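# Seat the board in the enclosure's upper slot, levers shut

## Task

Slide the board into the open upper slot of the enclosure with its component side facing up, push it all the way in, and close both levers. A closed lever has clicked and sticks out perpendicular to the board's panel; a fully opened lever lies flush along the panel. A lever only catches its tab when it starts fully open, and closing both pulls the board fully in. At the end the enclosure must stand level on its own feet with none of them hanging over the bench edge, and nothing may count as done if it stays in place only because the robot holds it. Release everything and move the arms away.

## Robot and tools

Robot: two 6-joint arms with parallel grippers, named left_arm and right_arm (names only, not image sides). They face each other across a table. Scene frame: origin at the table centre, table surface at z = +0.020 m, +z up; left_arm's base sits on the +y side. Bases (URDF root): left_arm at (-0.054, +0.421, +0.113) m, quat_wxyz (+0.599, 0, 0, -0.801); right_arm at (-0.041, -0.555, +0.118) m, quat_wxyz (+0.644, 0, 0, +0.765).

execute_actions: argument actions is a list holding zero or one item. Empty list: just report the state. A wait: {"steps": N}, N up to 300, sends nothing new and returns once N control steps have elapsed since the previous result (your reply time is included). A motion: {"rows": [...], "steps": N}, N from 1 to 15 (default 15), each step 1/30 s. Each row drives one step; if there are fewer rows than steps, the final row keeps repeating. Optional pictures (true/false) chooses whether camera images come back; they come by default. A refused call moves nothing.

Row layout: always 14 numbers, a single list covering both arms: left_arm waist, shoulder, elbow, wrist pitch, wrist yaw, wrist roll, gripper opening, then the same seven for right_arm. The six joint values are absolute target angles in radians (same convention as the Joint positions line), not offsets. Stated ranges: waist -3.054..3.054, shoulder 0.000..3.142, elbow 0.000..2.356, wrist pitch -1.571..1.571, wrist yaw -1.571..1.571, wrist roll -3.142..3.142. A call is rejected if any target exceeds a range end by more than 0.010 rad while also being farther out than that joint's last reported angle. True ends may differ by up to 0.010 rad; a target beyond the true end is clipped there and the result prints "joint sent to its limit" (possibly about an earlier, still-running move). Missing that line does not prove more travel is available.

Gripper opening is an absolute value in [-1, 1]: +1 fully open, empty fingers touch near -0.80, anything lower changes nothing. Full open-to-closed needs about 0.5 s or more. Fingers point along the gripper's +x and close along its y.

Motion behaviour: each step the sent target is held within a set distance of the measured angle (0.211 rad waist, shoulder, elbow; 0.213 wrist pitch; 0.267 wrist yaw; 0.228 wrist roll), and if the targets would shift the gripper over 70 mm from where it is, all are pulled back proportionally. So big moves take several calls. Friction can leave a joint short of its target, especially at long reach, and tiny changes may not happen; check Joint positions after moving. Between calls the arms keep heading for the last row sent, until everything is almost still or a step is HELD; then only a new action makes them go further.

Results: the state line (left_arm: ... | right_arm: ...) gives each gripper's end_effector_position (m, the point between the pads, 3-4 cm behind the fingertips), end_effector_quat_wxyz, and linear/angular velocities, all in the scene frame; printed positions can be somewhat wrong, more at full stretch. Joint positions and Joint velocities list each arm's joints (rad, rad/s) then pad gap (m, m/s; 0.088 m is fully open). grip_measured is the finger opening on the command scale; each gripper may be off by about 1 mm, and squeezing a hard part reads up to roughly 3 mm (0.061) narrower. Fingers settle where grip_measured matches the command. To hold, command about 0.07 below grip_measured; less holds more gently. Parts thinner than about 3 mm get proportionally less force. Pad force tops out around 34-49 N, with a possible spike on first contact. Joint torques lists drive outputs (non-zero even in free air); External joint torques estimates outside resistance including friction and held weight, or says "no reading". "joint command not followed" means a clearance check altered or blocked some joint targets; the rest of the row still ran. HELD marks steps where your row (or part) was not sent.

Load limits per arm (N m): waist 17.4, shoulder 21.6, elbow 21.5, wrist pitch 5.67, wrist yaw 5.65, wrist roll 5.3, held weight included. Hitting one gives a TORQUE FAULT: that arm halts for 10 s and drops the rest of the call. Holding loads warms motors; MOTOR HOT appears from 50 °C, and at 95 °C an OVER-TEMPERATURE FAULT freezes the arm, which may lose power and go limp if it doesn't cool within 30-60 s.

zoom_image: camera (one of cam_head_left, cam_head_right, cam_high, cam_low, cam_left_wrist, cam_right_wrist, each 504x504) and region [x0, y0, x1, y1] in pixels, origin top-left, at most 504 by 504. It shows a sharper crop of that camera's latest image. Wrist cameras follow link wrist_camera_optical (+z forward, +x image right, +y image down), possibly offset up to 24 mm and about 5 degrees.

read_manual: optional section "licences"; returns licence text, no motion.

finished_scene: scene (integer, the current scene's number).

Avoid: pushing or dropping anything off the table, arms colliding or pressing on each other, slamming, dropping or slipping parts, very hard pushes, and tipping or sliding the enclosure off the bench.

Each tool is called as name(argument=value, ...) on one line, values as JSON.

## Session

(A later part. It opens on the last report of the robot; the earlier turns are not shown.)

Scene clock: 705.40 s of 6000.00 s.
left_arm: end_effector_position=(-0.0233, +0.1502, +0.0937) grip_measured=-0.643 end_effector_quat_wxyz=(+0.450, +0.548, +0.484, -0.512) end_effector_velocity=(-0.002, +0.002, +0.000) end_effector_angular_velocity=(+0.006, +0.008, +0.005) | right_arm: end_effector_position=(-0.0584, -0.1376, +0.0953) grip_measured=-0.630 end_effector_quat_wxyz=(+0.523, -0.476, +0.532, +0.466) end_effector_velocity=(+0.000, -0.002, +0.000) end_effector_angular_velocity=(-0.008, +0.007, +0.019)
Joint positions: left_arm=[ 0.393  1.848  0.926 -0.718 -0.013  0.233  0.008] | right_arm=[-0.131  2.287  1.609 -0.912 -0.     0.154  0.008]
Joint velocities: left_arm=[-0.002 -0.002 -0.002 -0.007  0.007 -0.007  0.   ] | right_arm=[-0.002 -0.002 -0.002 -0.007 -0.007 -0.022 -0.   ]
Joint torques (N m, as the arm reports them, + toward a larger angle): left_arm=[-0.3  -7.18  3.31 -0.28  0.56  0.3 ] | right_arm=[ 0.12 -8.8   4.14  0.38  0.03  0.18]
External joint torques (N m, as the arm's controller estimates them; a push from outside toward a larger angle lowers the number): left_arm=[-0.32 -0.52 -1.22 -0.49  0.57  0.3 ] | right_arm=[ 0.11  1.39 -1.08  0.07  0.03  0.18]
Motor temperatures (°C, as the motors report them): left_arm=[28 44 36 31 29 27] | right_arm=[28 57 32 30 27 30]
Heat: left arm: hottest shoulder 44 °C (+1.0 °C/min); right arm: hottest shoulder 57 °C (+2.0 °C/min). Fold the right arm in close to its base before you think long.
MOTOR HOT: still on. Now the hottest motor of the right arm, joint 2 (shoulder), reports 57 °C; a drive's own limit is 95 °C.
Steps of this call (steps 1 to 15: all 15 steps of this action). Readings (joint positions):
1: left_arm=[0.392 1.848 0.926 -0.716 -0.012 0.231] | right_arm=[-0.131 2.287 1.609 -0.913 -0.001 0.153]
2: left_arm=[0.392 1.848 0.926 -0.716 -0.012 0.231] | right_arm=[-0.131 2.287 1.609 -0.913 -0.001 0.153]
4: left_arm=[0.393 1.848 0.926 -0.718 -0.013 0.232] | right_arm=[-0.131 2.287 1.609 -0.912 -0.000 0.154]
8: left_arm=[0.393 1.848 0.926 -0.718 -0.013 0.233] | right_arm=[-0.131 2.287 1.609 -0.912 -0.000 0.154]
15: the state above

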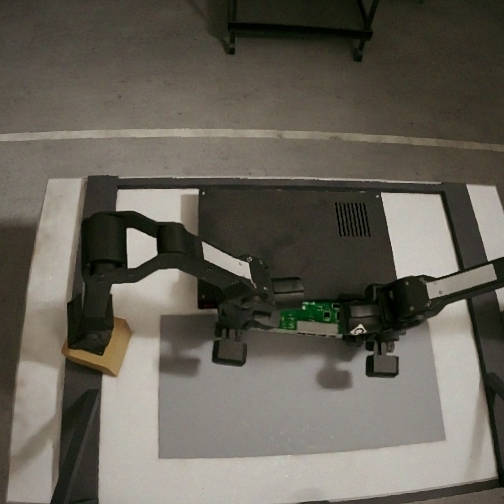

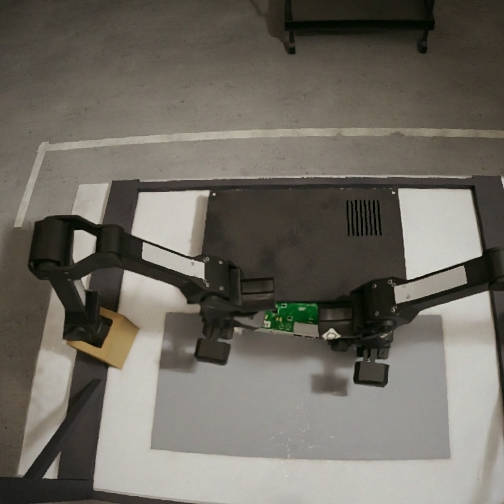

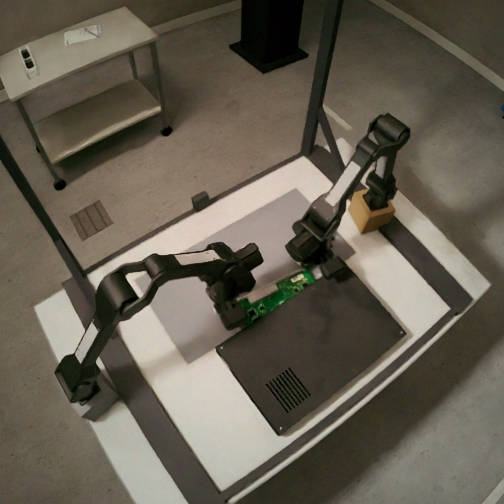

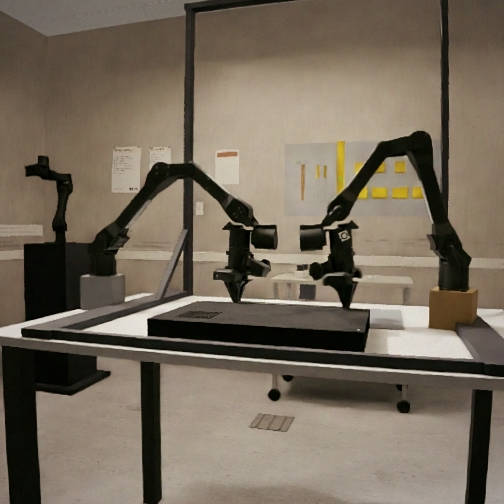

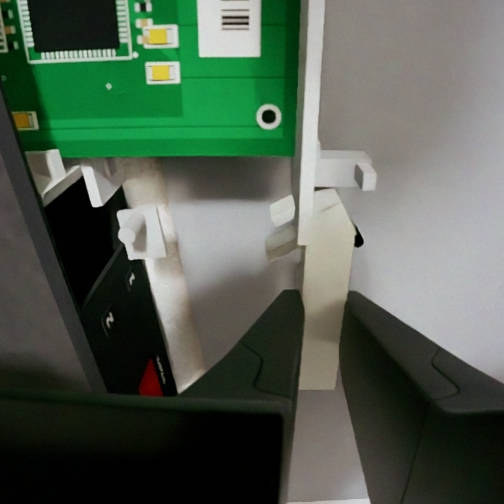

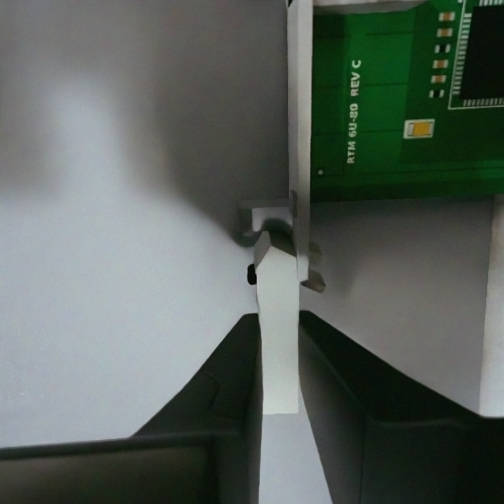

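execute_actions(actions=[{"rows":[[0.345,1.85,0.92,-0.72,0,0.16,-0.75,-0.125,2.3,1.6,-0.91,0,0.12,-0.75]],"steps":15}])

Scene clock: 711.70 s of 6000.00 s.
left_arm: end_effector_position=(-0.0299, +0.1494, +0.0937) grip_measured=-0.643 end_effector_quat_wxyz=(+0.464, +0.543, +0.491, -0.499) end_effector_velocity=(+0.002, +0.006, +0.001) end_effector_angular_velocity=(+0.024, -0.020, -0.011) | right_arm: end_effector_position=(-0.0588, -0.1383, +0.0948) grip_measured=-0.630 end_effector_quat_wxyz=(+0.516, -0.484, +0.526, +0.472) end_effector_velocity=(+0.000, -0.002, +0.000) end_effector_angular_velocity=(-0.008, +0.007, +0.005)
Joint positions: left_arm=[ 0.363  1.848  0.926 -0.718 -0.024  0.162  0.008] | right_arm=[-0.13   2.287  1.607 -0.912  0.     0.13   0.008]
Joint velocities: left_arm=[-0.002 -0.002 -0.002 -0.022 -0.022  0.007  0.   ] | right_arm=[-0.002 -0.002 -0.002 -0.007 -0.007 -0.007 -0.   ]
Joint torques (N m, as the arm reports them, + toward a larger angle): left_arm=[-1.75 -7.21  3.29 -0.29  0.98 -0.06] | right_arm=[ 0.26 -8.74  4.34  0.46  0.02 -0.26]
External joint torques (N m, as the arm's controller estimates them; a push from outside toward a larger angle lowers the number): left_arm=[-1.79 -0.51 -1.26 -0.5   1.01 -0.06] | right_arm=[ 0.26  1.36 -0.82  0.17  0.02 -0.26]
Motor temperatures (°C, as the motors report them): left_arm=[28 44 36 31 29 27] | right_arm=[28 56 32 30 27 30]
Heat: left arm: hottest shoulder 44 °C (+1.0 °C/min); right arm: hottest shoulder 56 °C (+1.0 °C/min). Fold the right arm in close to its base before you think long.
MOTOR HOT: still on. Now the hottest motor of the right arm, joint 2 (shoulder), reports 56 °C; a drive's own limit is 95 °C.
Steps of this call (steps 1 to 15: the robot went on to your last target; steps 16 to 90: nothing new was sent; then 2.80 s passed at rest; steps 91 to 105: all 15 steps of this action). Readings (joint positions):
91: left_arm=[0.390 1.848 0.926 -0.718 -0.015 0.221] | right_arm=[-0.131 2.287 1.609 -0.912 -0.000 0.153]
92: left_arm=[0.382 1.848 0.926 -0.718 -0.016 0.205] | right_arm=[-0.131 2.287 1.609 -0.912 -0.000 0.147]
94: left_arm=[0.369 1.848 0.926 -0.718 -0.023 0.183] | right_arm=[-0.130 2.287 1.608 -0.912 -0.000 0.138]
98: left_arm=[0.363 1.848 0.926 -0.718 -0.024 0.167] | right_arm=[-0.130 2.287 1.607 -0.912 0.000 0.131]
105: the state above

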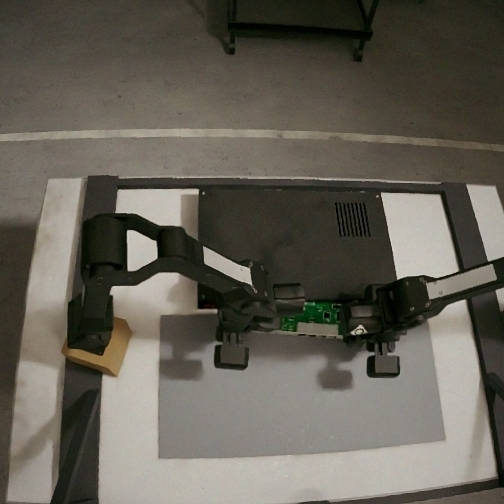

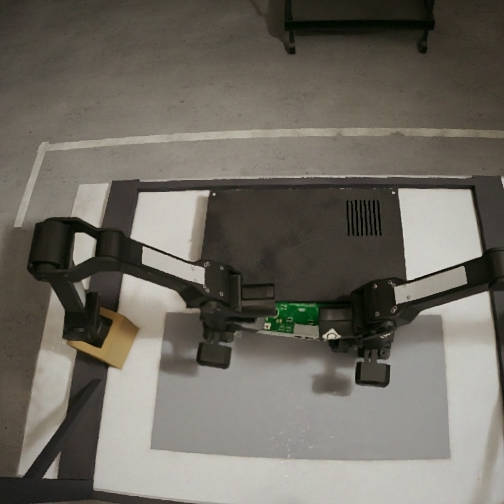

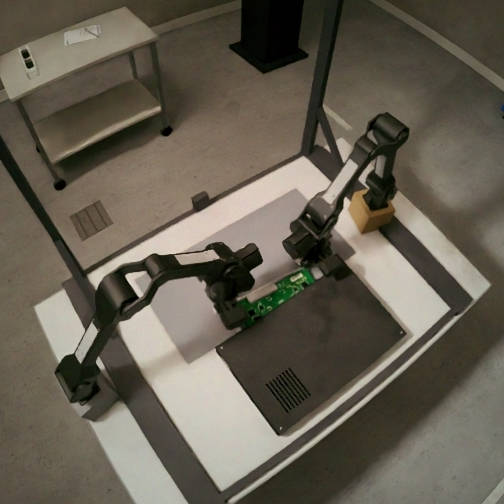

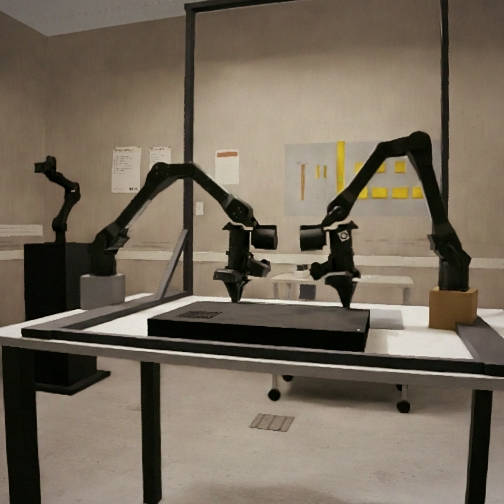

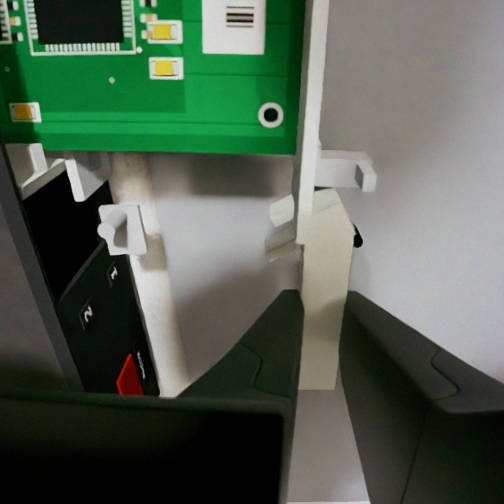

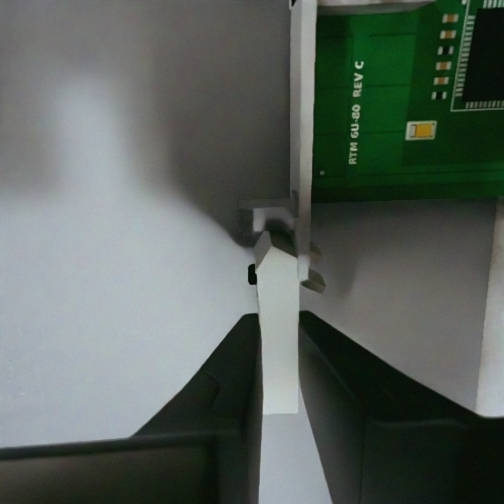

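execute_actions(actions=[{"rows":[[0.32,1.85,0.92,-0.695,0,0.11,-0.75,-0.115,2.3,1.6,-0.93,0,0.12,-0.75]],"steps":15}])

Scene clock: 717.07 s of 6000.00 s.
left_arm: end_effector_position=(-0.0424, +0.1451, +0.0934) grip_measured=-0.643 end_effector_quat_wxyz=(+0.468, +0.533, +0.492, -0.504) end_effector_velocity=(-0.002, -0.003, +0.001) end_effector_angular_velocity=(-0.013, +0.006, +0.005) | right_arm: end_effector_position=(-0.0637, -0.1426, +0.0949) grip_measured=-0.630 end_effector_quat_wxyz=(+0.509, -0.493, +0.526, +0.471) end_effector_velocity=(-0.002, -0.002, +0.000) end_effector_angular_velocity=(-0.008, +0.008, +0.024)
Joint positions: left_arm=[ 0.324  1.848  0.926 -0.701 -0.009  0.114  0.008] | right_arm=[-0.117  2.287  1.607 -0.93   0.002  0.127  0.008]
Joint velocities: left_arm=[-0.002 -0.002  0.002  0.007  0.007 -0.007 -0.   ] | right_arm=[ 0.002 -0.002 -0.002 -0.007 -0.007 -0.022  0.   ]
Joint torques (N m, as the arm reports them, + toward a larger angle): left_arm=[-0.43 -7.21  3.3   0.48  0.37 -0.15] | right_arm=[ 0.08 -8.79  4.39  0.26 -0.08 -0.18]
External joint torques (N m, as the arm's controller estimates them; a push from outside toward a larger angle lowers the number): left_arm=[-0.42 -0.45 -1.36  0.22  0.38 -0.15] | right_arm=[ 0.    1.26 -0.73  0.   -0.07 -0.18]
Motor temperatures (°C, as the motors report them): left_arm=[28 44 35 31 29 27] | right_arm=[28 56 32 30 27 30]
Heat: left arm: hottest shoulder 44 °C (+1.0 °C/min); right arm: hottest shoulder 56 °C (+1.0 °C/min). Fold the right arm in close to its base before you think long.
MOTOR HOT: still on. Now the hottest motor of the right arm, joint 2 (shoulder), reports 56 °C; a drive's own limit is 95 °C.
Steps of this call (steps 1 to 15: the robot went on to your last target; steps 16 to 90: nothing new was sent; then 1.87 s passed at rest; steps 91 to 105: all 15 steps of this action). Readings (joint positions):
91: left_arm=[0.360 1.848 0.926 -0.716 -0.026 0.149] | right_arm=[-0.129 2.287 1.607 -0.913 0.001 0.129]
92: left_arm=[0.355 1.848 0.926 -0.713 -0.025 0.138] | right_arm=[-0.128 2.287 1.607 -0.917 0.002 0.128]
94: left_arm=[0.338 1.848 0.926 -0.705 -0.011 0.127] | right_arm=[-0.124 2.287 1.607 -0.927 0.002 0.127]
98: left_arm=[0.324 1.848 0.926 -0.702 -0.010 0.116] | right_arm=[-0.117 2.287 1.607 -0.929 0.002 0.127]
105: the state above

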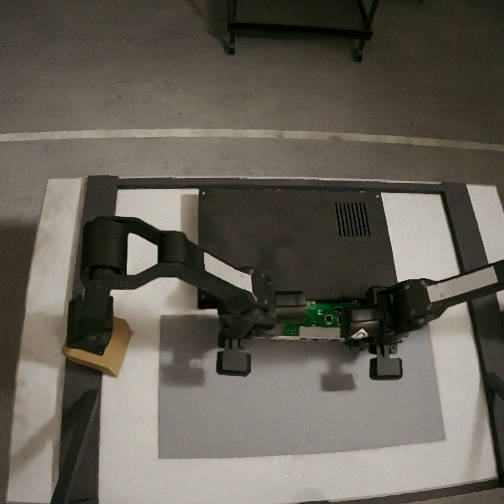

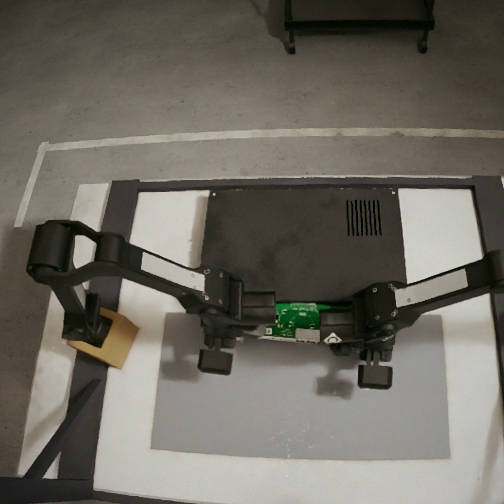

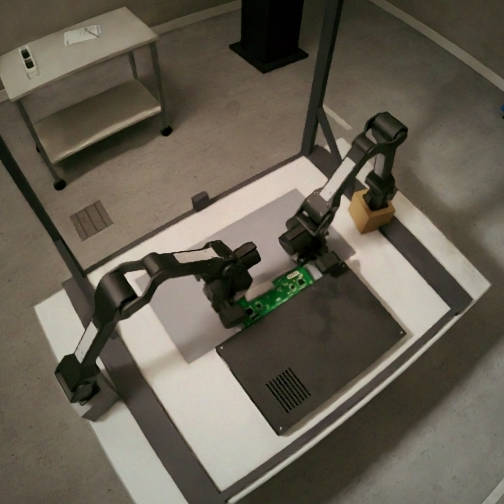

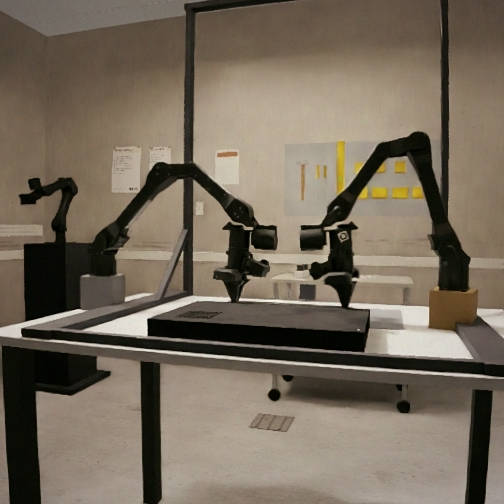

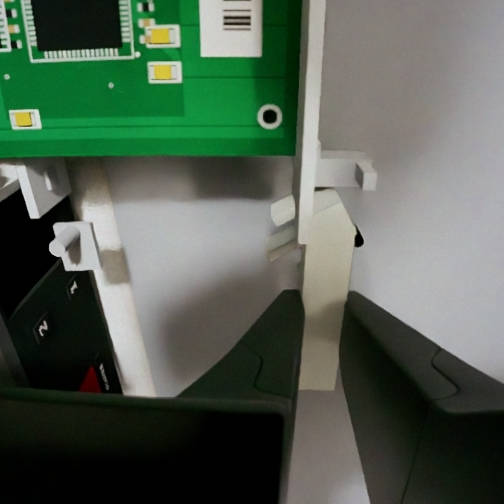

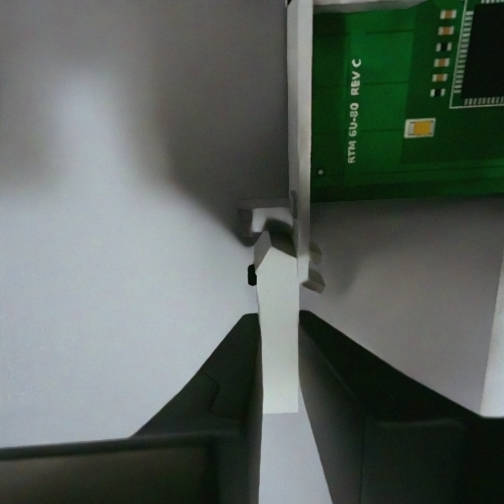

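execute_actions(actions=[{"rows":[[0.27,1.85,0.92,-0.69,0,0.01,-0.75,-0.12,2.3,1.6,-0.937,0,0.07,-0.75]],"steps":15}])

Scene clock: 723.00 s of 6000.00 s.
left_arm: end_effector_position=(-0.0572, +0.1435, +0.0934) grip_measured=-0.643 end_effector_quat_wxyz=(+0.482, +0.520, +0.503, -0.494) end_effector_velocity=(-0.001, -0.003, +0.001) end_effector_angular_velocity=(-0.012, -0.008, +0.014) | right_arm: end_effector_position=(-0.0638, -0.1445, +0.0946) grip_measured=-0.630 end_effector_quat_wxyz=(+0.494, -0.507, +0.517, +0.482) end_effector_velocity=(-0.002, -0.002, +0.001) end_effector_angular_velocity=(-0.009, +0.022, +0.004)
Joint positions: left_arm=[ 0.273  1.848  0.926 -0.695 -0.005  0.015  0.008] | right_arm=[-0.117  2.288  1.606 -0.937 -0.001  0.077  0.008]
Joint velocities: left_arm=[-0.007 -0.002  0.002  0.007 -0.007 -0.022  0.   ] | right_arm=[-0.002 -0.002 -0.002 -0.007 -0.022 -0.007 -0.   ]
Joint torques (N m, as the arm reports them, + toward a larger angle): left_arm=[-0.31 -7.21  3.31  0.42  0.2  -0.18] | right_arm=[-0.31 -8.74  4.37  0.24  0.04 -0.19]
External joint torques (N m, as the arm's controller estimates them; a push from outside toward a larger angle lowers the number): left_arm=[-0.31 -0.43 -1.37  0.13  0.21 -0.18] | right_arm=[-0.37  1.26 -0.7   0.    0.05 -0.19]
Motor temperatures (°C, as the motors report them): left_arm=[28 44 35 31 29 27] | right_arm=[28 56 32 30 27 30]
Heat: left arm: hottest shoulder 44 °C (+1.0 °C/min); right arm: hottest shoulder 56 °C (+1.0 °C/min). Fold the right arm in close to its base before you think long.
MOTOR HOT: still on. Now the hottest motor of the right arm, joint 2 (shoulder), reports 56 °C; a drive's own limit is 95 °C.
Steps of this call (steps 1 to 15: the robot went on to your last target; steps 16 to 90: nothing new was sent; then 2.43 s passed at rest; steps 91 to 105: all 15 steps of this action). Readings (joint positions):
91: left_arm=[0.319 1.848 0.926 -0.700 -0.009 0.088] | right_arm=[-0.117 2.287 1.607 -0.932 0.002 0.114]
92: left_arm=[0.308 1.848 0.926 -0.698 -0.009 0.065] | right_arm=[-0.117 2.287 1.607 -0.935 0.002 0.103]
94: left_arm=[0.286 1.848 0.926 -0.697 -0.007 0.039] | right_arm=[-0.117 2.287 1.607 -0.937 0.002 0.089]
98: left_arm=[0.274 1.848 0.926 -0.695 -0.005 0.020] | right_arm=[-0.117 2.288 1.607 -0.937 -0.001 0.080]
105: the state above

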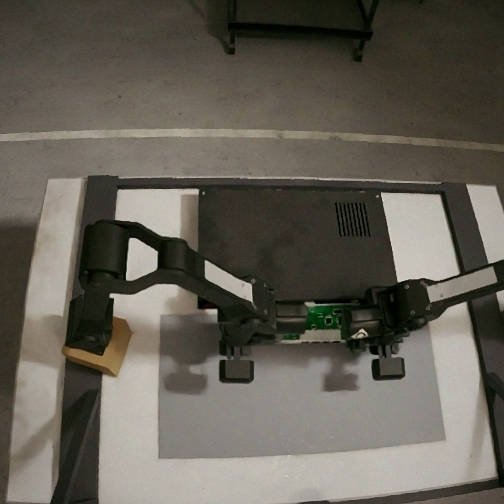

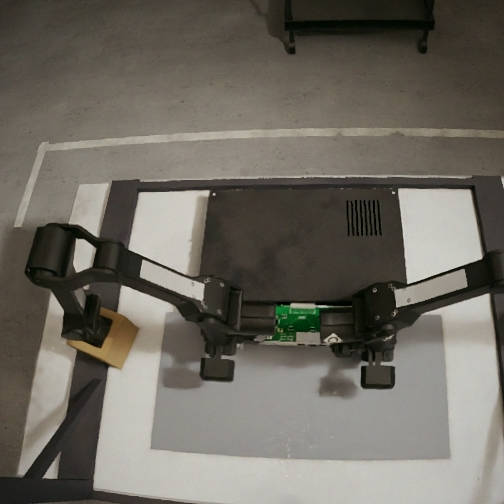

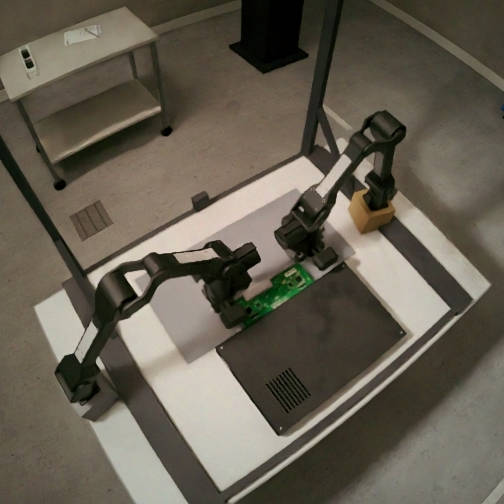

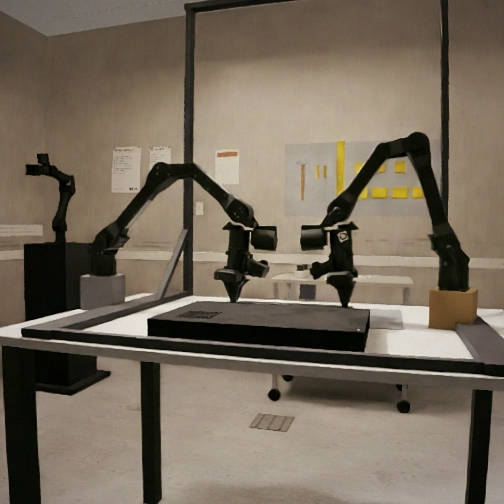

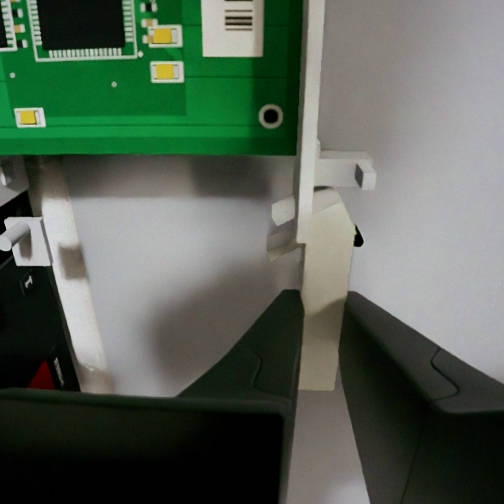

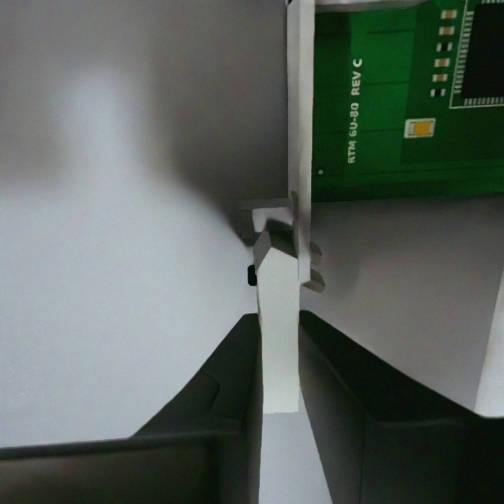

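Now bring the −y end in, then advance.

execute_actions(actions=[{"rows":[[0.275,1.85,0.92,-0.69,0,-0.01,-0.75,-0.14,2.3,1.6,-0.94,0,0.03,-0.75]],"steps":15}], pictures=false)

execute_actions(actions=[{"rows":[[0.305,1.85,0.92,-0.69,0,0.02,-0.75,-0.16,2.3,1.6,-0.94,0,0.01,-0.75]],"steps":15}])

Scene clock: 728.33 s of 6000.00 s.
left_arm: end_effector_position=(-0.0575, +0.1434, +0.0934) grip_measured=-0.643 end_effector_quat_wxyz=(+0.487, +0.514, +0.509, -0.490) end_effector_velocity=(+0.001, +0.009, +0.001) end_effector_angular_velocity=(+0.037, -0.008, +0.005) | right_arm: end_effector_position=(-0.0577, -0.1449, +0.0947) grip_measured=-0.630 end_effector_quat_wxyz=(+0.486, -0.512, +0.513, +0.488) end_effector_velocity=(+0.002, +0.001, +0.000) end_effector_angular_velocity=(+0.008, -0.007, +0.005)
Joint positions: left_arm=[ 0.273  1.848  0.926 -0.695 -0.003 -0.005  0.008] | right_arm=[-0.133  2.288  1.606 -0.941 -0.005  0.037  0.008]
Joint velocities: left_arm=[-0.002 -0.002 -0.002 -0.037 -0.007 -0.007  0.   ] | right_arm=[-0.002 -0.002 -0.002  0.007  0.007 -0.007 -0.   ]
Joint torques (N m, as the arm reports them, + toward a larger angle): left_arm=[ 0.16 -7.25  3.33  0.37  0.11 -0.18] | right_arm=[-0.56 -8.74  4.4   0.28  0.19 -0.18]
External joint torques (N m, as the arm's controller estimates them; a push from outside toward a larger angle lowers the number): left_arm=[ 0.18 -0.51 -1.23  0.13  0.12 -0.17] | right_arm=[-0.56  1.31 -0.7   0.04  0.2  -0.18]
Motor temperatures (°C, as the motors report them): left_arm=[28 44 35 31 29 27] | right_arm=[28 55 32 30 27 30]
Heat: left arm: hottest shoulder 44 °C (+1.0 °C/min); right arm: hottest shoulder 55 °C (+0.0 °C/min). Fold the right arm in close to its base before you think long.
MOTOR HOT: still on. Now the hottest motor of the right arm, joint 2 (shoulder), reports 55 °C; a drive's own limit is 95 °C.
Steps of this call (steps 1 to 15: the robot went on to your last target; steps 16 to 90: nothing new was sent; then 1.83 s passed at rest; steps 91 to 105: all 15 steps of this action). Readings (joint positions):
91: left_arm=[0.273 1.848 0.926 -0.695 -0.004 0.010] | right_arm=[-0.118 2.288 1.606 -0.938 -0.001 0.067]
92: left_arm=[0.273 1.848 0.926 -0.695 -0.003 0.006] | right_arm=[-0.121 2.288 1.606 -0.938 -0.001 0.059]
94: left_arm=[0.273 1.848 0.926 -0.695 -0.003 -0.000] | right_arm=[-0.128 2.288 1.606 -0.940 -0.004 0.047]
98: left_arm=[0.273 1.848 0.926 -0.695 -0.003 -0.005] | right_arm=[-0.133 2.288 1.606 -0.940 -0.005 0.038]
105: the state above

Scene clock: 728.83 s of 6000.00 s.
left_arm: end_effector_position=(-0.0560, +0.1434, +0.0934) grip_measured=-0.643 end_effector_quat_wxyz=(+0.482, +0.510, +0.513, -0.495) end_effector_velocity=(-0.000, +0.005, +0.000) end_effector_angular_velocity=(+0.022, +0.007, +0.010) | right_arm: end_effector_position=(-0.0565, -0.1451, +0.0947) grip_measured=-0.630 end_effector_quat_wxyz=(+0.480, -0.513, +0.513, +0.493) end_effector_velocity=(-0.000, -0.000, +0.002) end_effector_angular_velocity=(-0.003, +0.008, +0.004)
Joint positions: left_arm=[ 0.289  1.848  0.926 -0.695  0.016  0.013  0.008] | right_arm=[-0.14   2.288  1.606 -0.942 -0.014  0.019  0.008]
Joint velocities: left_arm=[ 0.002 -0.002 -0.002 -0.022  0.007 -0.007 -0.   ] | right_arm=[-0.002 -0.002  0.002 -0.007 -0.007 -0.007  0.   ]
Joint torques (N m, as the arm reports them, + toward a larger angle): left_arm=[ 1.6  -7.23  3.31  0.35 -0.64  0.27] | right_arm=[-1.62 -8.75  4.39  0.36  0.57 -0.25]
External joint torques (N m, as the arm's controller estimates them; a push from outside toward a larger angle lowers the number): left_arm=[ 1.57 -0.49 -1.29  0.1  -0.64  0.27] | right_arm=[-1.61  1.3  -0.74  0.11  0.59 -0.25]
Motor temperatures (°C, as the motors report them): left_arm=[28 44 35 31 29 27] | right_arm=[28 55 32 30 27 30]
Heat: left arm: hottest shoulder 44 °C (+1.0 °C/min); right arm: hottest shoulder 55 °C (+0.0 °C/min). Fold the right arm in close to its base before you think long.
MOTOR HOT: still on. Now the hottest motor of the right arm, joint 2 (shoulder), reports 55 °C; a drive's own limit is 95 °C.
Steps of this call (steps 1 to 15: all 15 steps of this action). Readings (joint positions):
1: left_arm=[0.276 1.848 0.926 -0.695 -0.002 -0.004] | right_arm=[-0.134 2.288 1.606 -0.941 -0.005 0.032]
2: left_arm=[0.281 1.848 0.926 -0.695 0.005 -0.000] | right_arm=[-0.137 2.288 1.606 -0.941 -0.008 0.028]
4: left_arm=[0.286 1.848 0.926 -0.695 0.013 0.006] | right_arm=[-0.139 2.288 1.606 -0.942 -0.014 0.024]
8: left_arm=[0.288 1.848 0.926 -0.695 0.015 0.011] | right_arm=[-0.140 2.288 1.606 -0.942 -0.014 0.021]
15: the state above

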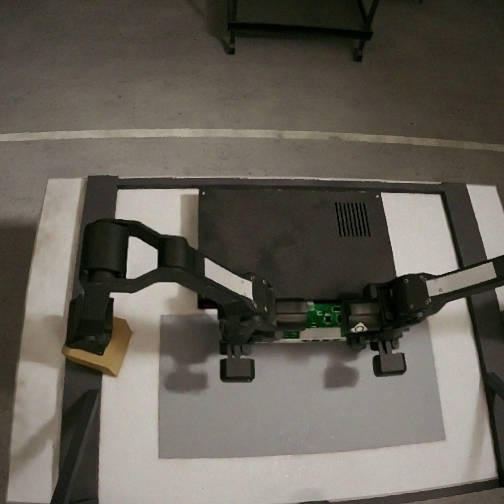

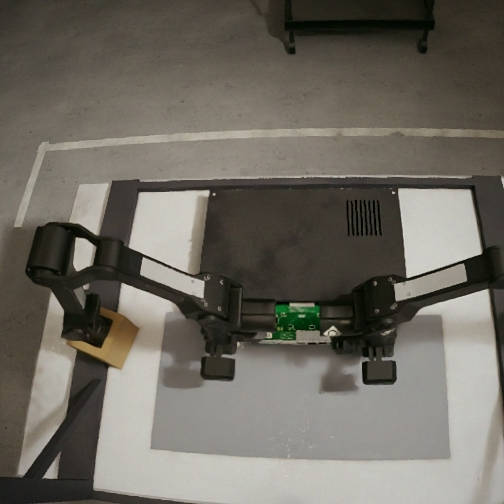

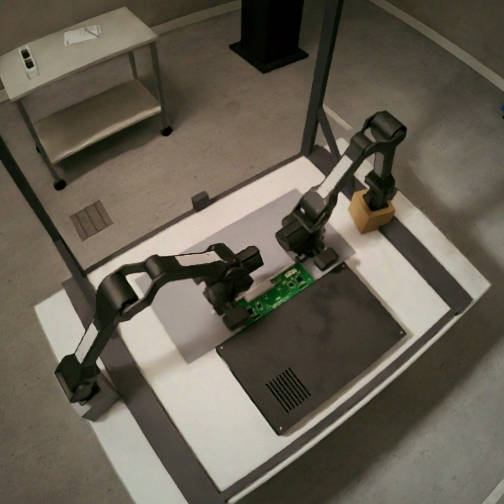

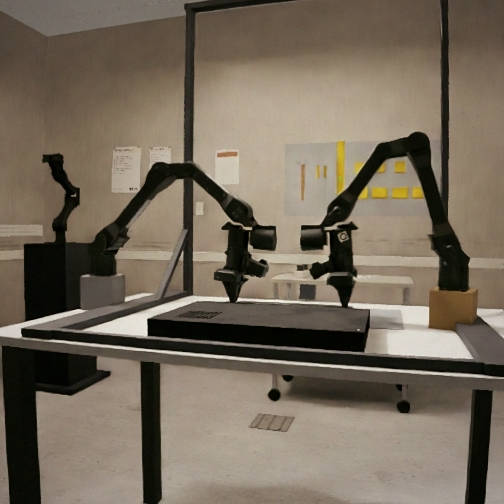

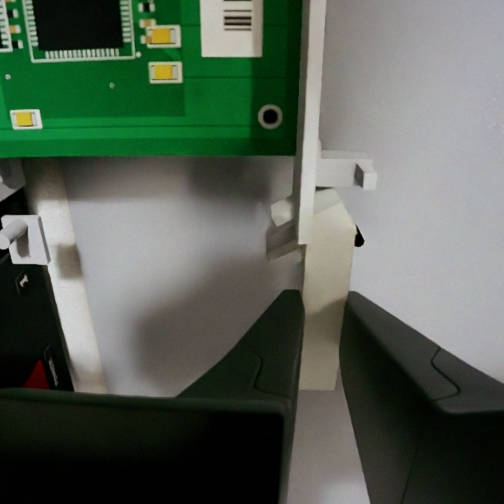

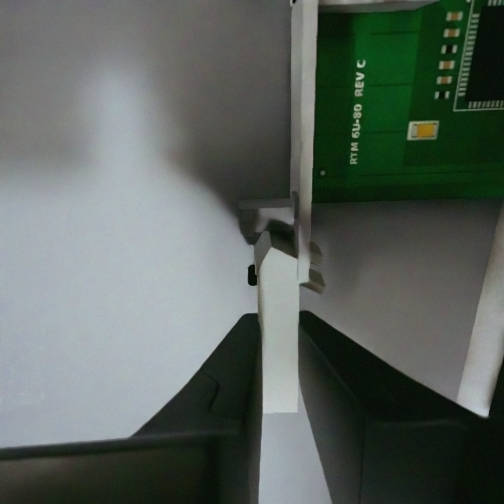

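execute_actions(actions=[{"rows":[[0.265,1.85,0.92,-0.69,0,-0.02,-0.75,-0.127,2.3,1.6,-0.94,0,0.04,-0.75]],"steps":12}])

zoom_image(camera="cam_high", region=[200,230,360,350])

zoom_image(camera="cam_left_wrist", region=[0,60,160,260])

Scene clock: 736.03 s of 6000.00 s.
left_arm: end_effector_position=(-0.0590, +0.1433, +0.0933) grip_measured=-0.643 end_effector_quat_wxyz=(+0.488, +0.512, +0.510, -0.489) end_effector_velocity=(+0.003, -0.002, +0.001) end_effector_angular_velocity=(-0.013, -0.022, +0.004) | right_arm: end_effector_position=(-0.0578, -0.1452, +0.0947) grip_measured=-0.630 end_effector_quat_wxyz=(+0.485, -0.515, +0.511, +0.488) end_effector_velocity=(-0.002, -0.009, +0.001) end_effector_angular_velocity=(-0.037, +0.020, -0.011)
Joint positions: left_arm=[ 0.269  1.848  0.926 -0.694 -0.001 -0.015  0.008] | right_arm=[-0.132  2.288  1.606 -0.942 -0.001  0.033  0.008]
Joint velocities: left_arm=[-0.002 -0.007 -0.002  0.007 -0.022 -0.007 -0.   ] | right_arm=[-0.002 -0.002 -0.002 -0.037 -0.022  0.007  0.   ]
Joint torques (N m, as the arm reports them, + toward a larger angle): left_arm=[-0.36 -7.24  3.33  0.3   0.03 -0.18] | right_arm=[ 0.27 -8.73  4.39  0.36  0.06  0.18]
External joint torques (N m, as the arm's controller estimates them; a push from outside toward a larger angle lowers the number): left_arm=[-0.4  -0.5  -1.29  0.03  0.05 -0.18] | right_arm=[ 0.31  1.3  -0.66  0.15  0.06  0.18]
Motor temperatures (°C, as the motors report them): left_arm=[28 44 35 31 29 27] | right_arm=[28 55 32 30 27 30]
Heat: left arm: hottest shoulder 44 °C (+0.0 °C/min); right arm: hottest shoulder 55 °C (+0.0 °C/min). Fold the right arm in close to its base before you think long.
MOTOR HOT: still on. Now the hottest motor of the right arm, joint 2 (shoulder), reports 55 °C; a drive's own limit is 95 °C.
Steps of this call (steps 1 to 15: the robot went on to your last target; steps 16 to 90: nothing new was sent; then 3.80 s passed at rest; steps 91 to 102: all 12 steps of this action). Readings (joint positions):
91: left_arm=[0.286 1.848 0.926 -0.695 0.013 0.010] | right_arm=[-0.139 2.288 1.606 -0.942 -0.013 0.019]
92: left_arm=[0.281 1.848 0.926 -0.695 0.006 0.004] | right_arm=[-0.137 2.288 1.606 -0.942 -0.009 0.022]
94: left_arm=[0.274 1.848 0.926 -0.694 0.000 -0.006] | right_arm=[-0.134 2.288 1.606 -0.942 -0.002 0.027]
98: left_arm=[0.270 1.848 0.926 -0.694 -0.001 -0.013] | right_arm=[-0.132 2.288 1.606 -0.942 -0.001 0.031]
102: the state above

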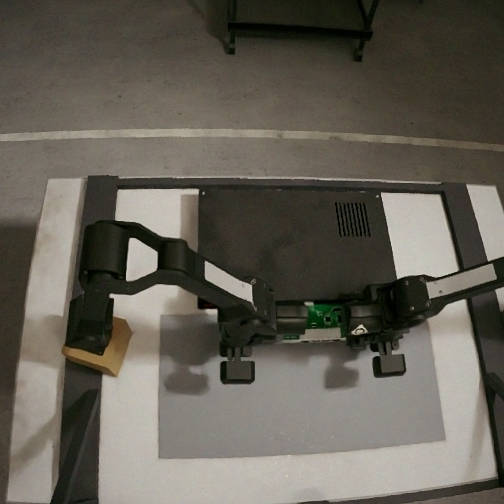

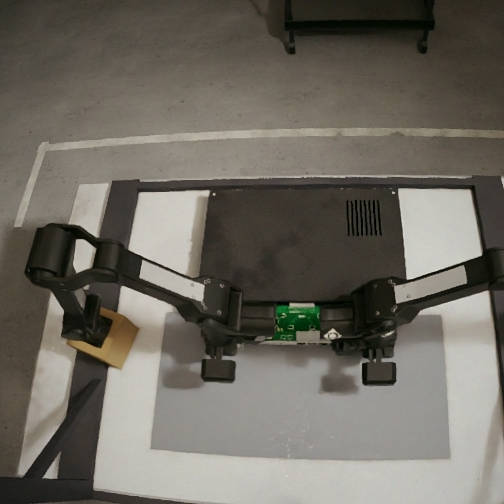

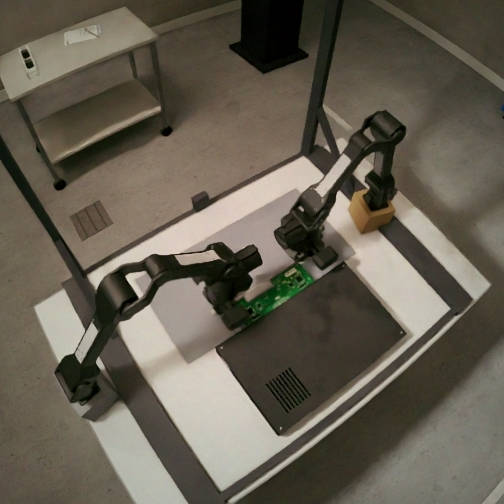

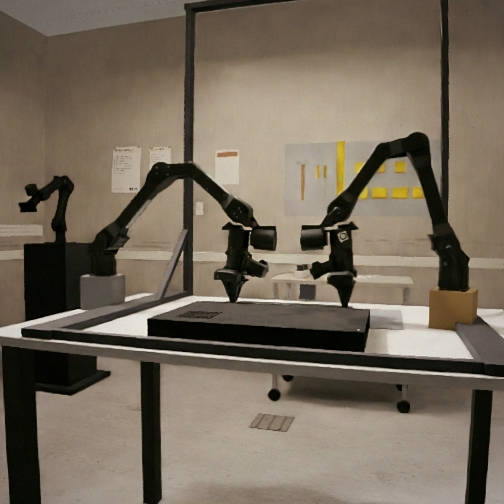

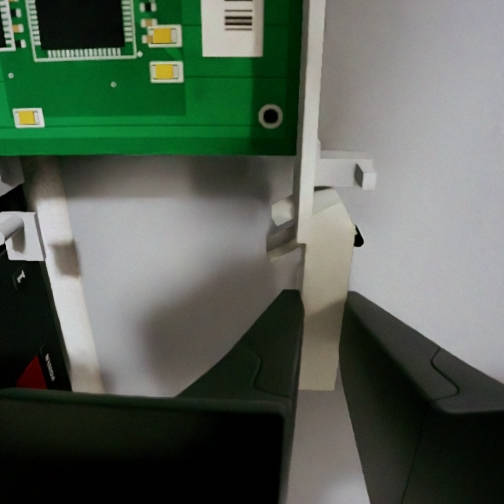

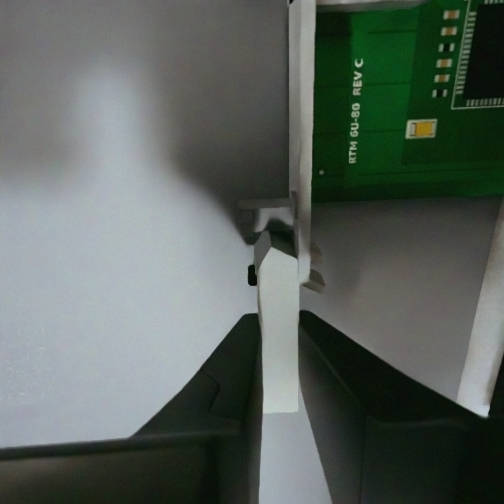

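Region (200, 230, 360, 350) of cam_high's 504x504 image, scaled by 3.150, with more detail than that image has; it fills the top 378 rows of this view, and the rest is white.

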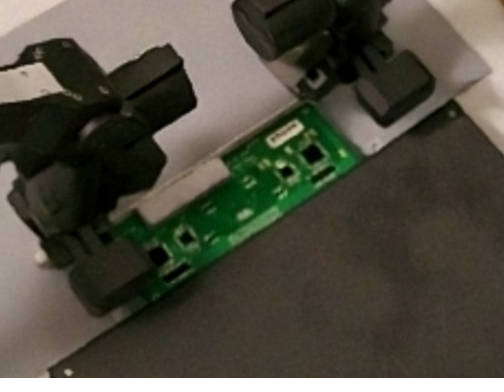

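Region (0, 60, 160, 260) of cam_left_wrist's 504x504 image, scaled by 2.520, with more detail than that image has; it fills the left 403 columns of this view, and the rest is white.

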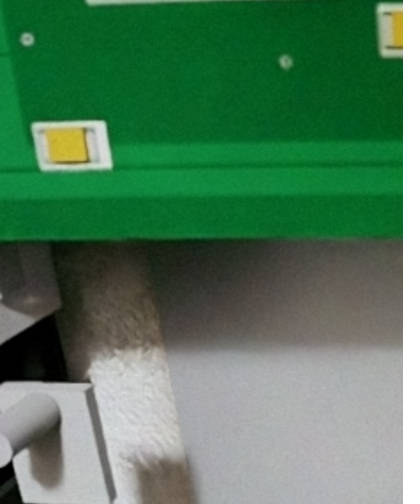

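execute_actions(actions=[{"rows":[[0.235,1.85,0.92,-0.69,-0.035,-0.05,-0.75,-0.108,2.3,1.6,-0.94,0.035,0.06,-0.75]],"steps":15}], pictures=false)

execute_actions(actions=[{"rows":[[0.275,1.85,0.92,-0.69,-0.035,-0.01,-0.75,-0.14,2.3,1.6,-0.94,0.035,0.03,-0.75]],"steps":15}], pictures=false)

Scene clock: 746.70 s of 6000.00 s.
left_arm: end_effector_position=(-0.0629, +0.1431, +0.0934) grip_measured=-0.643 end_effector_quat_wxyz=(+0.497, +0.520, +0.501, -0.482) end_effector_velocity=(+0.000, +0.000, +0.001) end_effector_angular_velocity=(+0.002, -0.007, -0.010) | right_arm: end_effector_position=(-0.0624, -0.1454, +0.0946) grip_measured=-0.630 end_effector_quat_wxyz=(+0.493, -0.523, +0.502, +0.481) end_effector_velocity=(+0.000, -0.004, +0.002) end_effector_angular_velocity=(-0.018, +0.007, +0.004)
Joint positions: left_arm=[ 0.238  1.848  0.926 -0.693 -0.032 -0.045  0.008] | right_arm=[-0.109  2.288  1.606 -0.942  0.03   0.054  0.008]
Joint velocities: left_arm=[-0.002 -0.002  0.002 -0.007 -0.007  0.007 -0.   ] | right_arm=[-0.002 -0.002  0.002 -0.022 -0.007 -0.007 -0.   ]
Joint torques (N m, as the arm reports them, + toward a larger angle): left_arm=[-0.34 -7.26  3.32  0.21 -0.14 -0.19] | right_arm=[ 0.01 -8.78  4.4   0.36  0.21  0.17]
External joint torques (N m, as the arm's controller estimates them; a push from outside toward a larger angle lowers the number): left_arm=[-0.32 -0.49 -1.34 -0.07 -0.11 -0.19] | right_arm=[ 0.01  1.32 -0.71  0.13  0.2   0.17]
Motor temperatures (°C, as the motors report them): left_arm=[28 44 35 30 28 27] | right_arm=[28 55 32 30 27 30]
Heat: left arm: hottest shoulder 44 °C (+0.0 °C/min); right arm: hottest shoulder 55 °C (+0.0 °C/min). Fold the right arm in close to its base before you think long.
MOTOR HOT: still on. Now the hottest motor of the right arm, joint 2 (shoulder), reports 55 °C; a drive's own limit is 95 °C.
Steps of this call (steps 1 to 15: the robot went on to your last target; steps 16 to 90: nothing new was sent; then 7.17 s passed at rest; steps 91 to 105: all 15 steps of this action). Readings (joint positions):
91: left_arm=[0.265 1.848 0.926 -0.694 -0.010 -0.023] | right_arm=[-0.130 2.288 1.606 -0.942 0.005 0.038]
92: left_arm=[0.258 1.848 0.926 -0.694 -0.018 -0.030] | right_arm=[-0.126 2.288 1.606 -0.942 0.013 0.042]
94: left_arm=[0.245 1.848 0.926 -0.693 -0.024 -0.039] | right_arm=[-0.117 2.288 1.606 -0.942 0.020 0.048]
98: left_arm=[0.238 1.848 0.926 -0.693 -0.029 -0.044] | right_arm=[-0.109 2.288 1.606 -0.942 0.028 0.053]
105: the state above

Scene clock: 747.20 s of 6000.00 s.
left_arm: end_effector_position=(-0.0530, +0.1431, +0.0934) grip_measured=-0.643 end_effector_quat_wxyz=(+0.498, +0.520, +0.502, -0.480) end_effector_velocity=(-0.002, +0.000, +0.001) end_effector_angular_velocity=(+0.002, +0.007, +0.005) | right_arm: end_effector_position=(-0.0516, -0.1450, +0.0946) grip_measured=-0.630 end_effector_quat_wxyz=(+0.495, -0.521, +0.504, +0.479) end_effector_velocity=(-0.002, -0.005, +0.001) end_effector_angular_velocity=(-0.023, +0.021, +0.004)
Joint positions: left_arm=[ 0.272  1.848  0.925 -0.693 -0.035 -0.016  0.008] | right_arm=[-0.135  2.288  1.606 -0.942  0.03   0.037  0.008]
Joint velocities: left_arm=[-0.002 -0.002  0.002 -0.007  0.007 -0.007 -0.   ] | right_arm=[-0.002 -0.002 -0.002 -0.022 -0.022 -0.007 -0.   ]
Joint torques (N m, as the arm reports them, + toward a larger angle): left_arm=[ 0.27 -7.26  3.36  0.23 -0.02  0.23] | right_arm=[-0.44 -8.79  4.4   0.36  0.22 -0.18]
External joint torques (N m, as the arm's controller estimates them; a push from outside toward a larger angle lowers the number): left_arm=[ 0.28 -0.48 -1.29 -0.05  0.01  0.24] | right_arm=[-0.38  1.25 -0.67  0.13  0.2  -0.18]
Motor temperatures (°C, as the motors report them): left_arm=[28 44 35 30 28 27] | right_arm=[28 55 32 30 27 30]
Heat: left arm: hottest shoulder 44 °C (+0.0 °C/min); right arm: hottest shoulder 55 °C (+0.0 °C/min). Fold the right arm in close to its base before you think long.
MOTOR HOT: still on. Now the hottest motor of the right arm, joint 2 (shoulder), reports 55 °C; a drive's own limit is 95 °C.
Steps of this call (steps 1 to 15: all 15 steps of this action). Readings (joint positions):
1: left_arm=[0.241 1.848 0.926 -0.693 -0.032 -0.042] | right_arm=[-0.110 2.288 1.606 -0.942 0.030 0.054]
2: left_arm=[0.248 1.848 0.926 -0.693 -0.032 -0.035] | right_arm=[-0.114 2.288 1.606 -0.942 0.030 0.051]
4: left_arm=[0.262 1.848 0.926 -0.693 -0.034 -0.025] | right_arm=[-0.126 2.288 1.606 -0.942 0.030 0.044]
8: left_arm=[0.272 1.848 0.925 -0.693 -0.035 -0.018] | right_arm=[-0.135 2.288 1.606 -0.942 0.030 0.038]
15: the state above


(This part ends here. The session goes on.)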